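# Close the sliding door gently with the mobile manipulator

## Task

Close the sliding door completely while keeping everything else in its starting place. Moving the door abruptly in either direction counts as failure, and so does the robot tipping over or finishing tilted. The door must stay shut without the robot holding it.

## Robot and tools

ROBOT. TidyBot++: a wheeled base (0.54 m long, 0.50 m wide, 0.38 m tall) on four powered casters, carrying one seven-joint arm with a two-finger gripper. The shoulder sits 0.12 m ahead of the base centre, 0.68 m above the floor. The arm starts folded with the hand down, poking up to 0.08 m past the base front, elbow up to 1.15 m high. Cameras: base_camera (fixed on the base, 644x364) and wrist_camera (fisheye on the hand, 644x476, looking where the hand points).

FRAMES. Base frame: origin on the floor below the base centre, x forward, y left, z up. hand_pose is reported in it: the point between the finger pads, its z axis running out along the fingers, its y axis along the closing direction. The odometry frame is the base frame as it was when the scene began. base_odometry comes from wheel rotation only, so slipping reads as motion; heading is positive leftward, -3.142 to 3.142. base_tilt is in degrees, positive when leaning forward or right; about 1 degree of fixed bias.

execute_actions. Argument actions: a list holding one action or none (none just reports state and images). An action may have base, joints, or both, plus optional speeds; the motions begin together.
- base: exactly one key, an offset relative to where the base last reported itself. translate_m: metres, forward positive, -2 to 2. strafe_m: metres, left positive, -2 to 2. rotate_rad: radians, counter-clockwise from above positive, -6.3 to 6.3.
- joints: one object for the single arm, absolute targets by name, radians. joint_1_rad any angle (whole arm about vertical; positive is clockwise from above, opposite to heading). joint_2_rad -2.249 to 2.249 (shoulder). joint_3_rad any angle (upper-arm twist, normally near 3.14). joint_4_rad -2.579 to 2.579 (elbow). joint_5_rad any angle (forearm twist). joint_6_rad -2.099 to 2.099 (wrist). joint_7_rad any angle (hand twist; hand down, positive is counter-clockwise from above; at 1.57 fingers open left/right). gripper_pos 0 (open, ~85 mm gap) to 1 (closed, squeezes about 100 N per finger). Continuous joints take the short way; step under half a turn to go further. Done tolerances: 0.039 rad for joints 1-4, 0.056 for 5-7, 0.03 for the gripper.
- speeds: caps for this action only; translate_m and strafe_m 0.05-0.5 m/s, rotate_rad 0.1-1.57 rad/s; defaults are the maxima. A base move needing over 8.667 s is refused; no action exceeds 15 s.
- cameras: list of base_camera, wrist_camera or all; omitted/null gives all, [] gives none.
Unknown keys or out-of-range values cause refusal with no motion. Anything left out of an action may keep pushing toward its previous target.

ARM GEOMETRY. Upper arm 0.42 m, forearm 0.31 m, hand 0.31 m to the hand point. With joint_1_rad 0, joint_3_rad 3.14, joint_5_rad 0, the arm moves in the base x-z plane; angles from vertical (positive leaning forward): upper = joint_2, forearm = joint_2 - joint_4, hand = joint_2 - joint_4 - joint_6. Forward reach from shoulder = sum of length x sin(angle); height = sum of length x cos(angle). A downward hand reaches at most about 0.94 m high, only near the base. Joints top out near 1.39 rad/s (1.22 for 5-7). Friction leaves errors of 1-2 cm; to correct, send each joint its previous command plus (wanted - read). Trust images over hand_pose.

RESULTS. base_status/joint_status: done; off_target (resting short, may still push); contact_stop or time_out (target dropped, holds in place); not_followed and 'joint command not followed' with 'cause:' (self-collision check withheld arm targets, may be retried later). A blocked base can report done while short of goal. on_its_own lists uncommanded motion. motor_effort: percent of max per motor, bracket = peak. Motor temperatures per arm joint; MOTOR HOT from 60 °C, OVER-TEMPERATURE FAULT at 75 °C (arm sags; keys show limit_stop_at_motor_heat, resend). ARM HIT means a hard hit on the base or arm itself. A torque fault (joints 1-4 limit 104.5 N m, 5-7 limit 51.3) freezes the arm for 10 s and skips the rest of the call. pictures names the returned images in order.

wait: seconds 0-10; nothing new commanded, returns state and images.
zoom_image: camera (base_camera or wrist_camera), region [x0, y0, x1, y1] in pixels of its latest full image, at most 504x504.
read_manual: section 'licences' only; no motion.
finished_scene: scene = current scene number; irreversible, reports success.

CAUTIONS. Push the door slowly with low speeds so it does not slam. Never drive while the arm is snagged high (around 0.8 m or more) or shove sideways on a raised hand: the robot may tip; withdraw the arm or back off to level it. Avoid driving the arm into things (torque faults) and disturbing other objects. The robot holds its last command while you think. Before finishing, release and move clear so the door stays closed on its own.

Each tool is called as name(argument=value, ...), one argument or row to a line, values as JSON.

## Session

execute_actions(
  actions=[],
)

Scene clock: 0.00 s.
Motor temperatures (°C, as the motors report them): [34 32 30 31 35 42 46]
base_odometry: x=+0.000 y=+0.000 heading=+0.000 (m, m, rad; odometry frame)
base_tilt: forward=+0.5 right=-0.2 (deg)
base_status: not commanded
joint_positions: joint_1_rad=+0.038 joint_2_rad=-0.407 joint_3_rad=+3.108 joint_4_rad=-2.538 joint_5_rad=-0.038 joint_6_rad=-0.904 joint_7_rad=+1.539 gripper_pos=+0.000
joint_status: not commanded
motor_effort: joint_1_rad=-1 joint_2_rad=+0 joint_3_rad=+1 joint_4_rad=+13 joint_5_rad=+0 joint_6_rad=+2 joint_7_rad=+0 (%)
hand_pose: x=+0.2517 y=+0.0085 z=+0.5916 quat_wxyz=(-0.010, +0.998, -0.030, +0.053) (m; base frame)
pictures: base_camera, wrist_camera
Images, in order (width x height): base_camera 644x364, wrist_camera 644x476.

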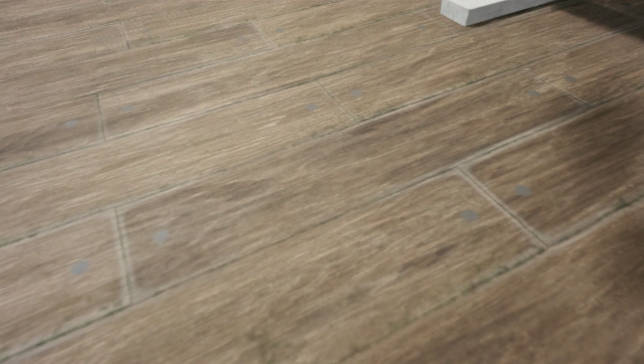

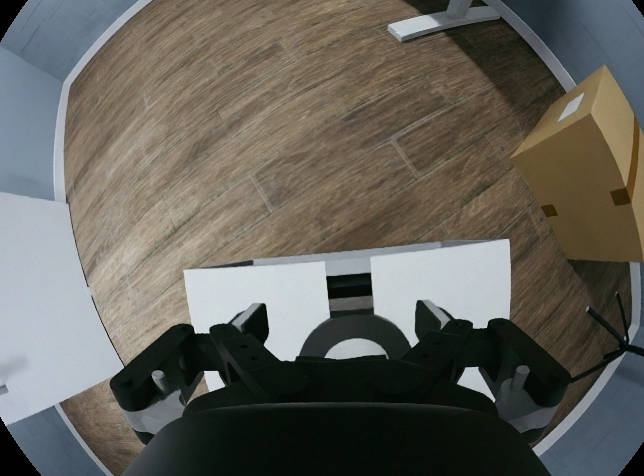

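execute_actions(
  actions=[
    {"base":{"rotate_rad":2.06},"joints":{"joint_1_rad":0.0,"joint_2_rad":-0.59,"joint_3_rad":3.14,"joint_4_rad":-2.5,"joint_5_rad":0,"joint_6_rad":0.35,"joint_7_rad":1.57}},
  ],
)

Scene clock: 6.77 s.
Motor temperatures (°C, as the motors report them): [34 32 30 31 35 42 46]
base_odometry: x=+0.000 y=+0.000 heading=+2.060 (m, m, rad; odometry frame)
base_tilt: forward=+0.5 right=-0.3 (deg)
base_status: done
joint_positions: joint_1_rad=+0.010 joint_2_rad=-0.582 joint_3_rad=+3.127 joint_4_rad=-2.501 joint_5_rad=-0.022 joint_6_rad=+0.331 joint_7_rad=+1.539 gripper_pos=+0.000
joint_status: all done
motor_effort: joint_1_rad=-1(4) joint_2_rad=+0(2) joint_3_rad=+1(2) joint_4_rad=+19(19) joint_5_rad=+0(1) joint_6_rad=+9(10) joint_7_rad=+0(0) (%)
hand_pose: x=+0.4943 y=+0.0020 z=+0.9203 quat_wxyz=(-0.014, +0.713, -0.017, +0.701) (m; base frame)
pictures: base_camera, wrist_camera
Images, in order (width x height): base_camera 644x364, wrist_camera 644x476.

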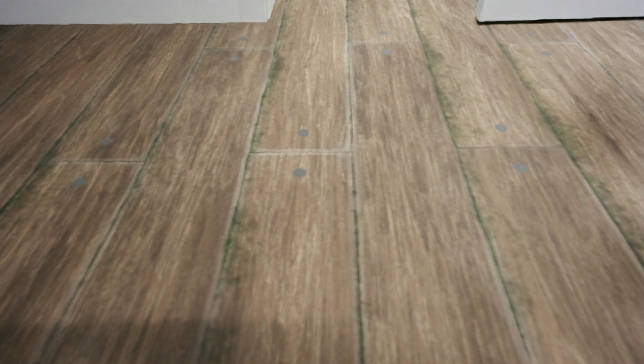

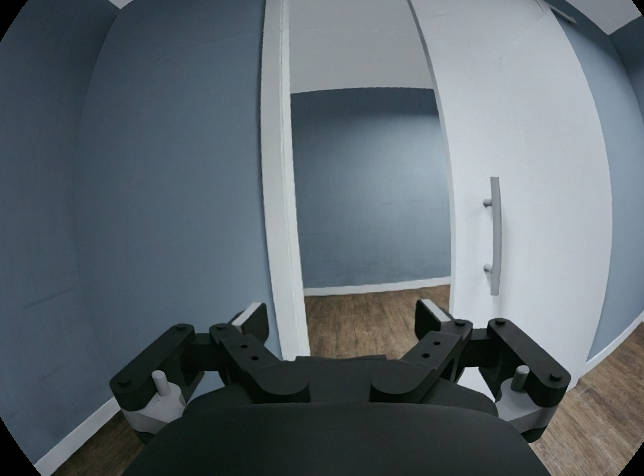

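execute_actions(
  actions=[
    {"base":{"strafe_m":-0.42},"joints":{"joint_2_rad":-0.2,"joint_4_rad":-2.36,"joint_6_rad":0.6,"joint_7_rad":1.59}},
  ],
  cameras=["wrist_camera"],
)

execute_actions(
  actions=[
    {"base":{"translate_m":0.22}},
  ],
)

Scene clock: 12.73 s.
Motor temperatures (°C, as the motors report them): [34 32 30 31 35 42 46]
base_odometry: x=+0.370 y=+0.198 heading=+2.060 (m, m, rad; odometry frame)
base_tilt: forward=+0.5 right=-0.3 (deg)
base_status: done
joint_positions: joint_1_rad=+0.010 joint_2_rad=-0.203 joint_3_rad=+3.134 joint_4_rad=-2.374 joint_5_rad=-0.021 joint_6_rad=+0.559 joint_7_rad=+1.550 gripper_pos=+0.000
joint_status: all done
motor_effort: joint_1_rad=-1(2) joint_2_rad=-10(12) joint_3_rad=+1(2) joint_4_rad=+17(20) joint_5_rad=+0(1) joint_6_rad=+9(9) joint_7_rad=+0(1) (%)
hand_pose: x=+0.6044 y=-0.0028 z=+0.9037 quat_wxyz=(-0.008, +0.721, -0.018, +0.692) (m; base frame)
pictures: wrist_camera
Images, in order (width x height): wrist_camera 644x476.

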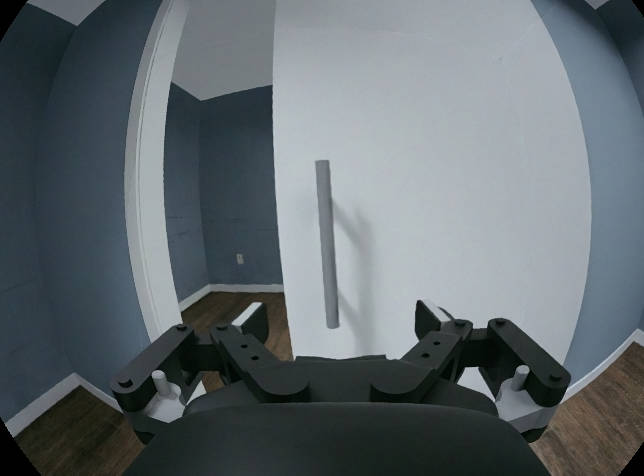

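Scene clock: 14.43 s.
Motor temperatures (°C, as the motors report them): [34 32 30 31 35 42 46]
base_odometry: x=+0.267 y=+0.392 heading=+2.060 (m, m, rad; odometry frame)
base_tilt: forward=+0.5 right=-0.3 (deg)
base_status: done
joint_positions: joint_1_rad=+0.010 joint_2_rad=-0.196 joint_3_rad=+3.134 joint_4_rad=-2.369 joint_5_rad=-0.021 joint_6_rad=+0.561 joint_7_rad=+1.550 gripper_pos=+0.000
joint_status: not commanded
motor_effort: joint_1_rad=-1(1) joint_2_rad=-11(13) joint_3_rad=+1(1) joint_4_rad=+17(18) joint_5_rad=+0(0) joint_6_rad=+9(10) joint_7_rad=+0(0) (%)
hand_pose: x=+0.6070 y=-0.0028 z=+0.9038 quat_wxyz=(-0.008, +0.721, -0.018, +0.692) (m; base frame)
pictures: base_camera, wrist_camera
Images, in order (width x height): base_camera 644x364, wrist_camera 644x476.

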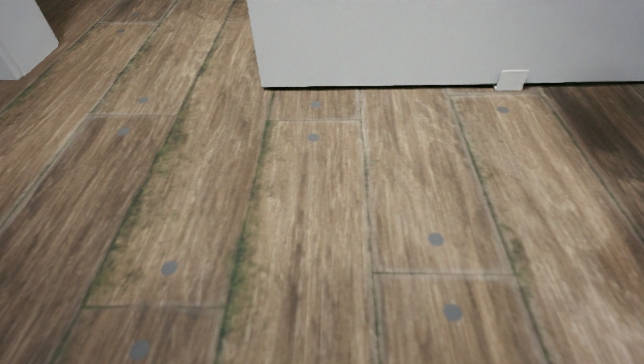

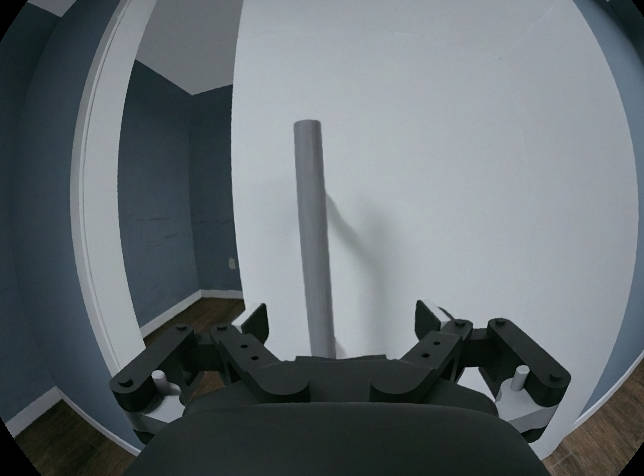

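execute_actions(
  actions=[
    {"base":{"strafe_m":0.02},"speeds":{"strafe_m":0.1},"joints":{"joint_7_rad":1.62,"joint_5_rad":0.02}},
  ],
  cameras=[],
)

execute_actions(
  actions=[
    {"base":{"translate_m":0.095},"speeds":{"translate_m":0.1},"joints":{"gripper_pos":0.3}},
  ],
)

Scene clock: 20.63 s.
Motor temperatures (°C, as the motors report them): [34 32 30 31 35 42 46]
base_odometry: x=+0.249 y=+0.383 heading=+2.060 (m, m, rad; odometry frame)
base_tilt: forward=+0.5 right=-0.3 (deg)
base_status: done
joint_positions: joint_1_rad=+0.006 joint_2_rad=-0.196 joint_3_rad=+3.134 joint_4_rad=-2.369 joint_5_rad=-0.001 joint_6_rad=+0.561 joint_7_rad=+1.586 gripper_pos=+0.000
joint_status: all done
motor_effort: joint_1_rad=-1(2) joint_2_rad=-10(12) joint_3_rad=+0(2) joint_4_rad=+16(17) joint_5_rad=+0(2) joint_6_rad=+9(9) joint_7_rad=+0(1) (%)
hand_pose: x=+0.6070 y=+0.0018 z=+0.9039 quat_wxyz=(+0.005, +0.721, +0.006, +0.693) (m; base frame)
pictures: none
No camera images: the call's "cameras" was empty. Leave "cameras" out to get every camera's image.

Scene clock: 22.17 s.
Motor temperatures (°C, as the motors report them): [34 32 30 31 35 42 46]
base_odometry: x=+0.204 y=+0.467 heading=+2.060 (m, m, rad; odometry frame)
base_tilt: forward=+0.5 right=-0.3 (deg)
base_status: done
joint_positions: joint_1_rad=+0.006 joint_2_rad=-0.198 joint_3_rad=+3.134 joint_4_rad=-2.368 joint_5_rad=-0.001 joint_6_rad=+0.561 joint_7_rad=+1.586 gripper_pos=+0.300
joint_status: all done
motor_effort: joint_1_rad=-1(1) joint_2_rad=-10(13) joint_3_rad=+1(1) joint_4_rad=+17(18) joint_5_rad=+0(0) joint_6_rad=+9(10) joint_7_rad=+0(0) (%)
hand_pose: x=+0.6067 y=+0.0018 z=+0.9051 quat_wxyz=(+0.005, +0.720, +0.006, +0.693) (m; base frame)
pictures: base_camera, wrist_camera
Images, in order (width x height): base_camera 644x364, wrist_camera 644x476.

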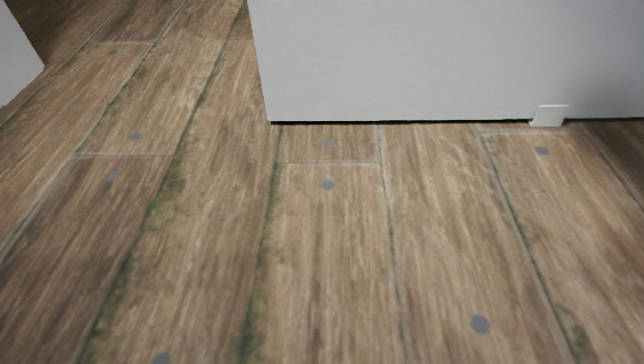

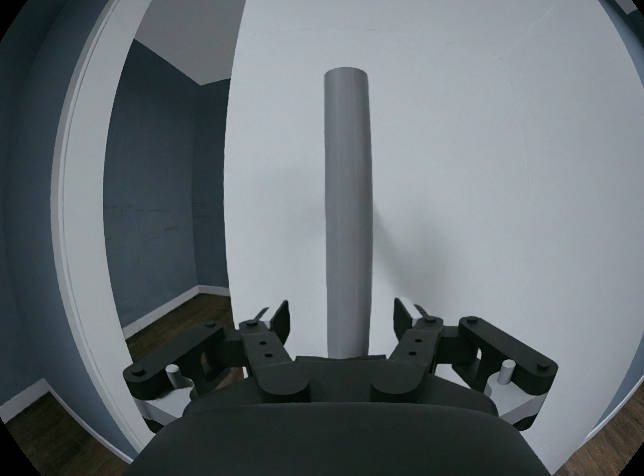

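execute_actions(
  actions=[
    {"base":{"translate_m":0.012},"speeds":{"translate_m":0.05},"joints":{"gripper_pos":1}},
  ],
  cameras=["wrist_camera"],
)

execute_actions(
  actions=[
    {"base":{"strafe_m":0.3},"speeds":{"strafe_m":0.12}},
  ],
)

Scene clock: 24.93 s.
Motor temperatures (°C, as the motors report them): [34 32 30 31 35 42 46]
base_odometry: x=+0.199 y=+0.477 heading=+2.060 (m, m, rad; odometry frame)
base_tilt: forward=+0.5 right=-0.3 (deg)
base_status: done
joint_positions: joint_1_rad=+0.006 joint_2_rad=-0.199 joint_3_rad=+3.143 joint_4_rad=-2.368 joint_5_rad=+0.001 joint_6_rad=+0.561 joint_7_rad=+1.586 gripper_pos=+0.751
joint_status: gripper_pos off_target (ended at +0.751, target +1.000)
motor_effort: joint_1_rad=-1(8) joint_2_rad=-11(11) joint_3_rad=+0(7) joint_4_rad=+18(20) joint_5_rad=+1(4) joint_6_rad=+10(11) joint_7_rad=+1(1) (%)
hand_pose: x=+0.6067 y=-0.0024 z=+0.9054 quat_wxyz=(+0.008, +0.720, +0.003, +0.694) (m; base frame)
pictures: wrist_camera
Images, in order (width x height): wrist_camera 644x476.

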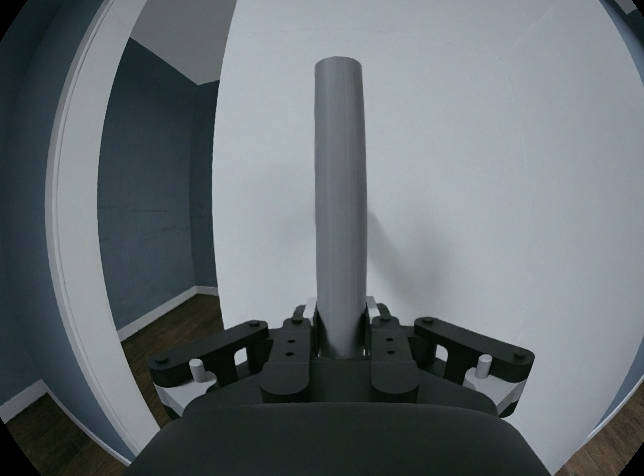

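Scene clock: 28.10 s.
Motor temperatures (°C, as the motors report them): [34 32 30 31 35 42 46]
base_odometry: x=-0.066 y=+0.336 heading=+2.060 (m, m, rad; odometry frame)
base_tilt: forward=+0.6 right=-0.3 (deg)
base_status: done
joint_positions: joint_1_rad=+0.019 joint_2_rad=-0.188 joint_3_rad=+3.160 joint_4_rad=-2.359 joint_5_rad=+0.001 joint_6_rad=+0.561 joint_7_rad=+1.586 gripper_pos=+0.751
joint_status: not commanded
motor_effort: joint_1_rad=-2(10) joint_2_rad=-14(16) joint_3_rad=-1(10) joint_4_rad=+16(19) joint_5_rad=+3(5) joint_6_rad=+10(11) joint_7_rad=+1(1) (%)
hand_pose: x=+0.6107 y=-0.0172 z=+0.9056 quat_wxyz=(+0.017, +0.721, -0.008, +0.693) (m; base frame)
pictures: base_camera, wrist_camera
Images, in order (width x height): base_camera 644x364, wrist_camera 644x476.

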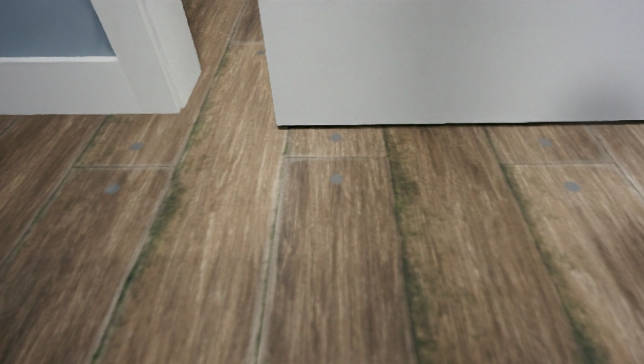

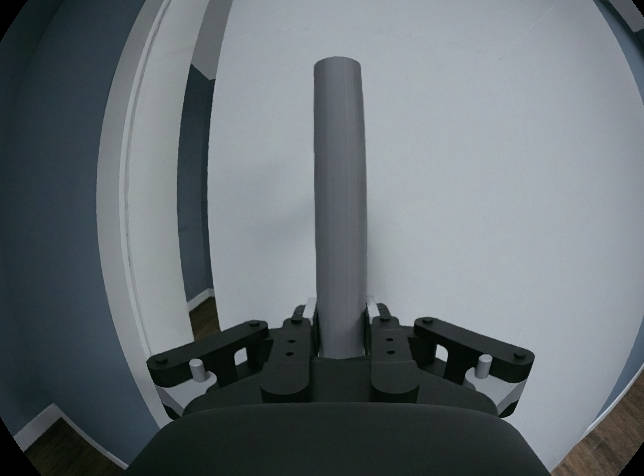

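execute_actions(
  actions=[
    {"base":{"strafe_m":0.16},"speeds":{"strafe_m":0.08}},
  ],
  cameras=["base_camera"],
)

execute_actions(
  actions=[
    {"base":{"strafe_m":0.08},"speeds":{"strafe_m":0.05}},
  ],
  cameras=["base_camera"],
)

Scene clock: 33.03 s.
Motor temperatures (°C, as the motors report them): [34 32 30 31 35 42 46]
base_odometry: x=-0.208 y=+0.261 heading=+2.060 (m, m, rad; odometry frame)
base_tilt: forward=+0.5 right=-0.3 (deg)
base_status: done
joint_positions: joint_1_rad=+0.028 joint_2_rad=-0.179 joint_3_rad=+3.170 joint_4_rad=-2.351 joint_5_rad=+0.001 joint_6_rad=+0.562 joint_7_rad=+1.586 gripper_pos=+0.751
joint_status: not commanded
motor_effort: joint_1_rad=-5(11) joint_2_rad=-16(18) joint_3_rad=-4(10) joint_4_rad=+15(18) joint_5_rad=+3(6) joint_6_rad=+10(10) joint_7_rad=+1(1) (%)
hand_pose: x=+0.6139 y=-0.0275 z=+0.9057 quat_wxyz=(+0.023, +0.721, -0.016, +0.693) (m; base frame)
pictures: base_camera
Images, in order (width x height): base_camera 644x364.

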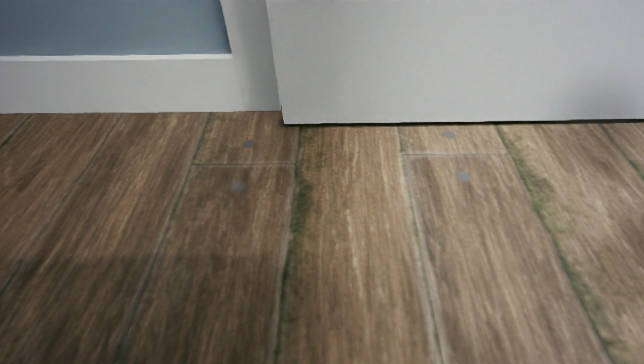

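Scene clock: 35.17 s.
Motor temperatures (°C, as the motors report them): [34 32 30 31 35 42 46]
base_odometry: x=-0.278 y=+0.224 heading=+2.060 (m, m, rad; odometry frame)
base_tilt: forward=+0.5 right=-0.3 (deg)
base_status: done
joint_positions: joint_1_rad=+0.050 joint_2_rad=-0.173 joint_3_rad=+3.193 joint_4_rad=-2.345 joint_5_rad=+0.000 joint_6_rad=+0.562 joint_7_rad=+1.586 gripper_pos=+0.751
joint_status: not commanded
motor_effort: joint_1_rad=-10(13) joint_2_rad=-17(19) joint_3_rad=-10(12) joint_4_rad=+13(16) joint_5_rad=+4(6) joint_6_rad=+9(10) joint_7_rad=+0(1) (%)
hand_pose: x=+0.6149 y=-0.0509 z=+0.9058 quat_wxyz=(+0.037, +0.720, -0.034, +0.692) (m; base frame)
pictures: base_camera
Images, in order (width x height): base_camera 644x364.

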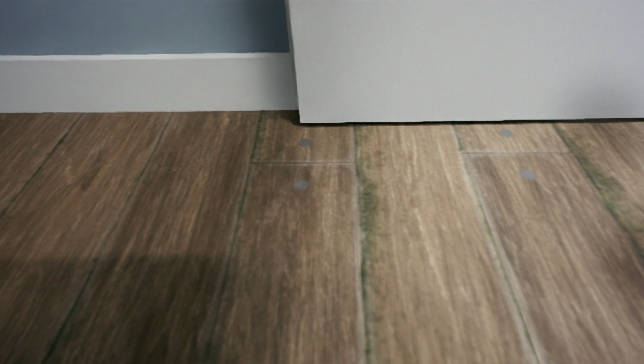

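execute_actions(
  actions=[
    {"base":{"strafe_m":0.03},"speeds":{"strafe_m":0.05}},
  ],
  cameras=["base_camera"],
)

Scene clock: 38.17 s.
Motor temperatures (°C, as the motors report them): [34 32 30 31 35 42 46]
base_odometry: x=-0.305 y=+0.210 heading=+2.060 (m, m, rad; odometry frame)
base_tilt: forward=+0.6 right=-0.3 (deg)
base_status: done
joint_positions: joint_1_rad=+0.078 joint_2_rad=-0.165 joint_3_rad=+3.221 joint_4_rad=-2.339 joint_5_rad=-0.006 joint_6_rad=+0.563 joint_7_rad=+1.586 gripper_pos=+0.751
joint_status: not commanded
motor_effort: joint_1_rad=-16(18) joint_2_rad=-19(22) joint_3_rad=-15(18) joint_4_rad=+11(15) joint_5_rad=+7(7) joint_6_rad=+9(12) joint_7_rad=-1(1) (%)
hand_pose: x=+0.6143 y=-0.0803 z=+0.9058 quat_wxyz=(+0.054, +0.719, -0.058, +0.690) (m; base frame)
pictures: base_camera
Images, in order (width x height): base_camera 644x364.

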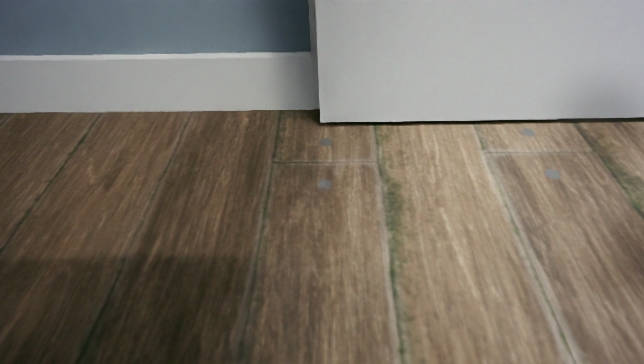

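At the stop. Release and back off.

execute_actions(
  actions=[
    {"joints":{"joint_1_rad":0.078,"joint_3_rad":3.221,"gripper_pos":0.2}},
  ],
  cameras=["wrist_camera"],
)

execute_actions(
  actions=[
    {"base":{"translate_m":-0.15},"speeds":{"translate_m":0.2}},
  ],
)

execute_actions(
  actions=[
    {"joints":{"joint_6_rad":1.3}},
  ],
  cameras=["wrist_camera"],
)

Scene clock: 40.97 s.
Motor temperatures (°C, as the motors report them): [34 32 30 31 35 42 46]
base_odometry: x=-0.305 y=+0.210 heading=+2.060 (m, m, rad; odometry frame)
base_tilt: forward=+0.5 right=-0.3 (deg)
base_status: not commanded
joint_positions: joint_1_rad=+0.074 joint_2_rad=-0.199 joint_3_rad=+3.215 joint_4_rad=-2.357 joint_5_rad=-0.002 joint_6_rad=+0.563 joint_7_rad=+1.586 gripper_pos=+0.200
joint_status: all done
motor_effort: joint_1_rad=-1(15) joint_2_rad=-11(18) joint_3_rad=+0(16) joint_4_rad=+17(18) joint_5_rad=+0(7) joint_6_rad=+10(9) joint_7_rad=+0(1) (%)
hand_pose: x=+0.6041 y=-0.0737 z=+0.9123 quat_wxyz=(+0.051, +0.714, -0.053, +0.696) (m; base frame)
pictures: wrist_camera
Images, in order (width x height): wrist_camera 644x476.

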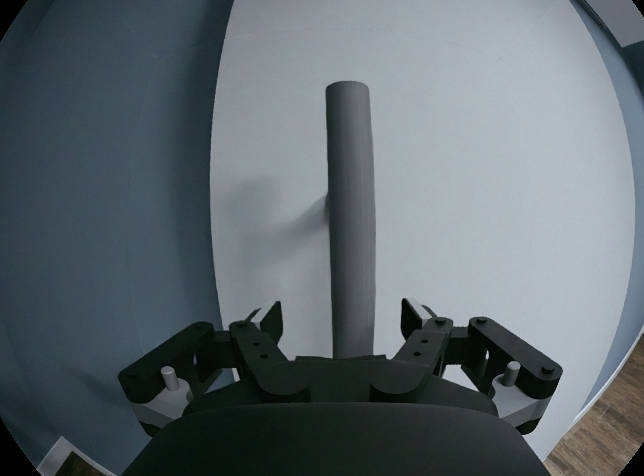

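Scene clock: 42.50 s.
Motor temperatures (°C, as the motors report them): [34 32 30 31 35 42 46]
base_odometry: x=-0.235 y=+0.077 heading=+2.060 (m, m, rad; odometry frame)
base_tilt: forward=+0.5 right=-0.3 (deg)
base_status: done
joint_positions: joint_1_rad=+0.074 joint_2_rad=-0.201 joint_3_rad=+3.215 joint_4_rad=-2.357 joint_5_rad=-0.002 joint_6_rad=+0.563 joint_7_rad=+1.586 gripper_pos=+0.200
joint_status: not commanded
motor_effort: joint_1_rad=-1(0) joint_2_rad=-11(13) joint_3_rad=+0(1) joint_4_rad=+17(17) joint_5_rad=+0(0) joint_6_rad=+9(9) joint_7_rad=+0(0) (%)
hand_pose: x=+0.6036 y=-0.0736 z=+0.9133 quat_wxyz=(+0.051, +0.713, -0.053, +0.697) (m; base frame)
pictures: base_camera, wrist_camera
Images, in order (width x height): base_camera 644x364, wrist_camera 644x476.

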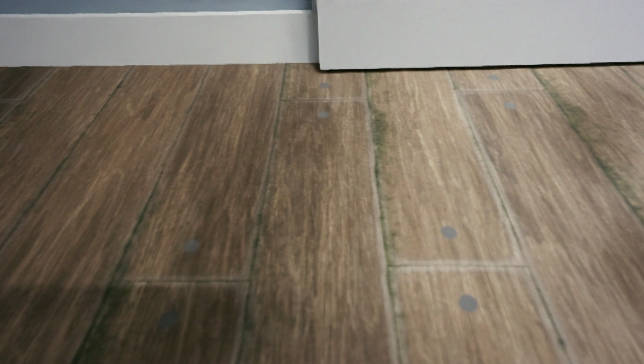

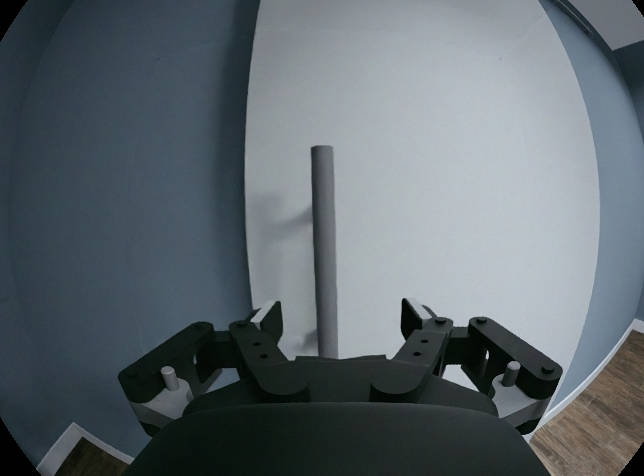

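Scene clock: 43.60 s.
Motor temperatures (°C, as the motors report them): [34 32 30 31 35 42 46]
base_odometry: x=-0.235 y=+0.077 heading=+2.060 (m, m, rad; odometry frame)
base_tilt: forward=+0.6 right=-0.3 (deg)
base_status: not commanded
joint_positions: joint_1_rad=+0.074 joint_2_rad=-0.202 joint_3_rad=+3.215 joint_4_rad=-2.359 joint_5_rad=-0.002 joint_6_rad=+1.280 joint_7_rad=+1.586 gripper_pos=+0.200
joint_status: all done
motor_effort: joint_1_rad=-1(1) joint_2_rad=-10(12) joint_3_rad=+0(0) joint_4_rad=+16(19) joint_5_rad=+0(0) joint_6_rad=+7(9) joint_7_rad=+0(0) (%)
hand_pose: x=+0.5315 y=-0.0664 z=+1.1192 quat_wxyz=(+0.070, +0.423, -0.036, +0.903) (m; base frame)
pictures: wrist_camera
Images, in order (width x height): wrist_camera 644x476.

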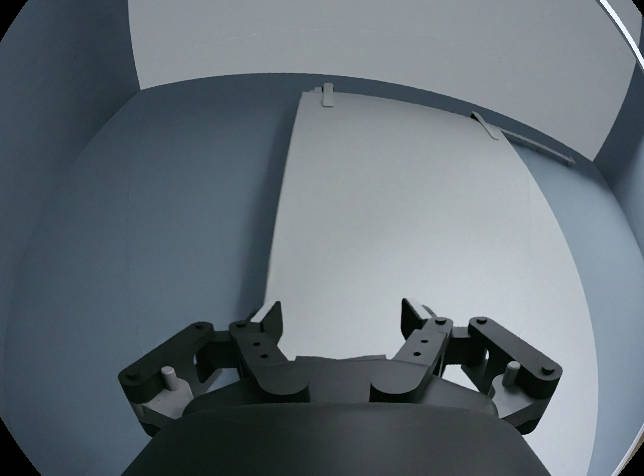

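finished_scene(
  scene=2,
)

The scene is finished: the task was done.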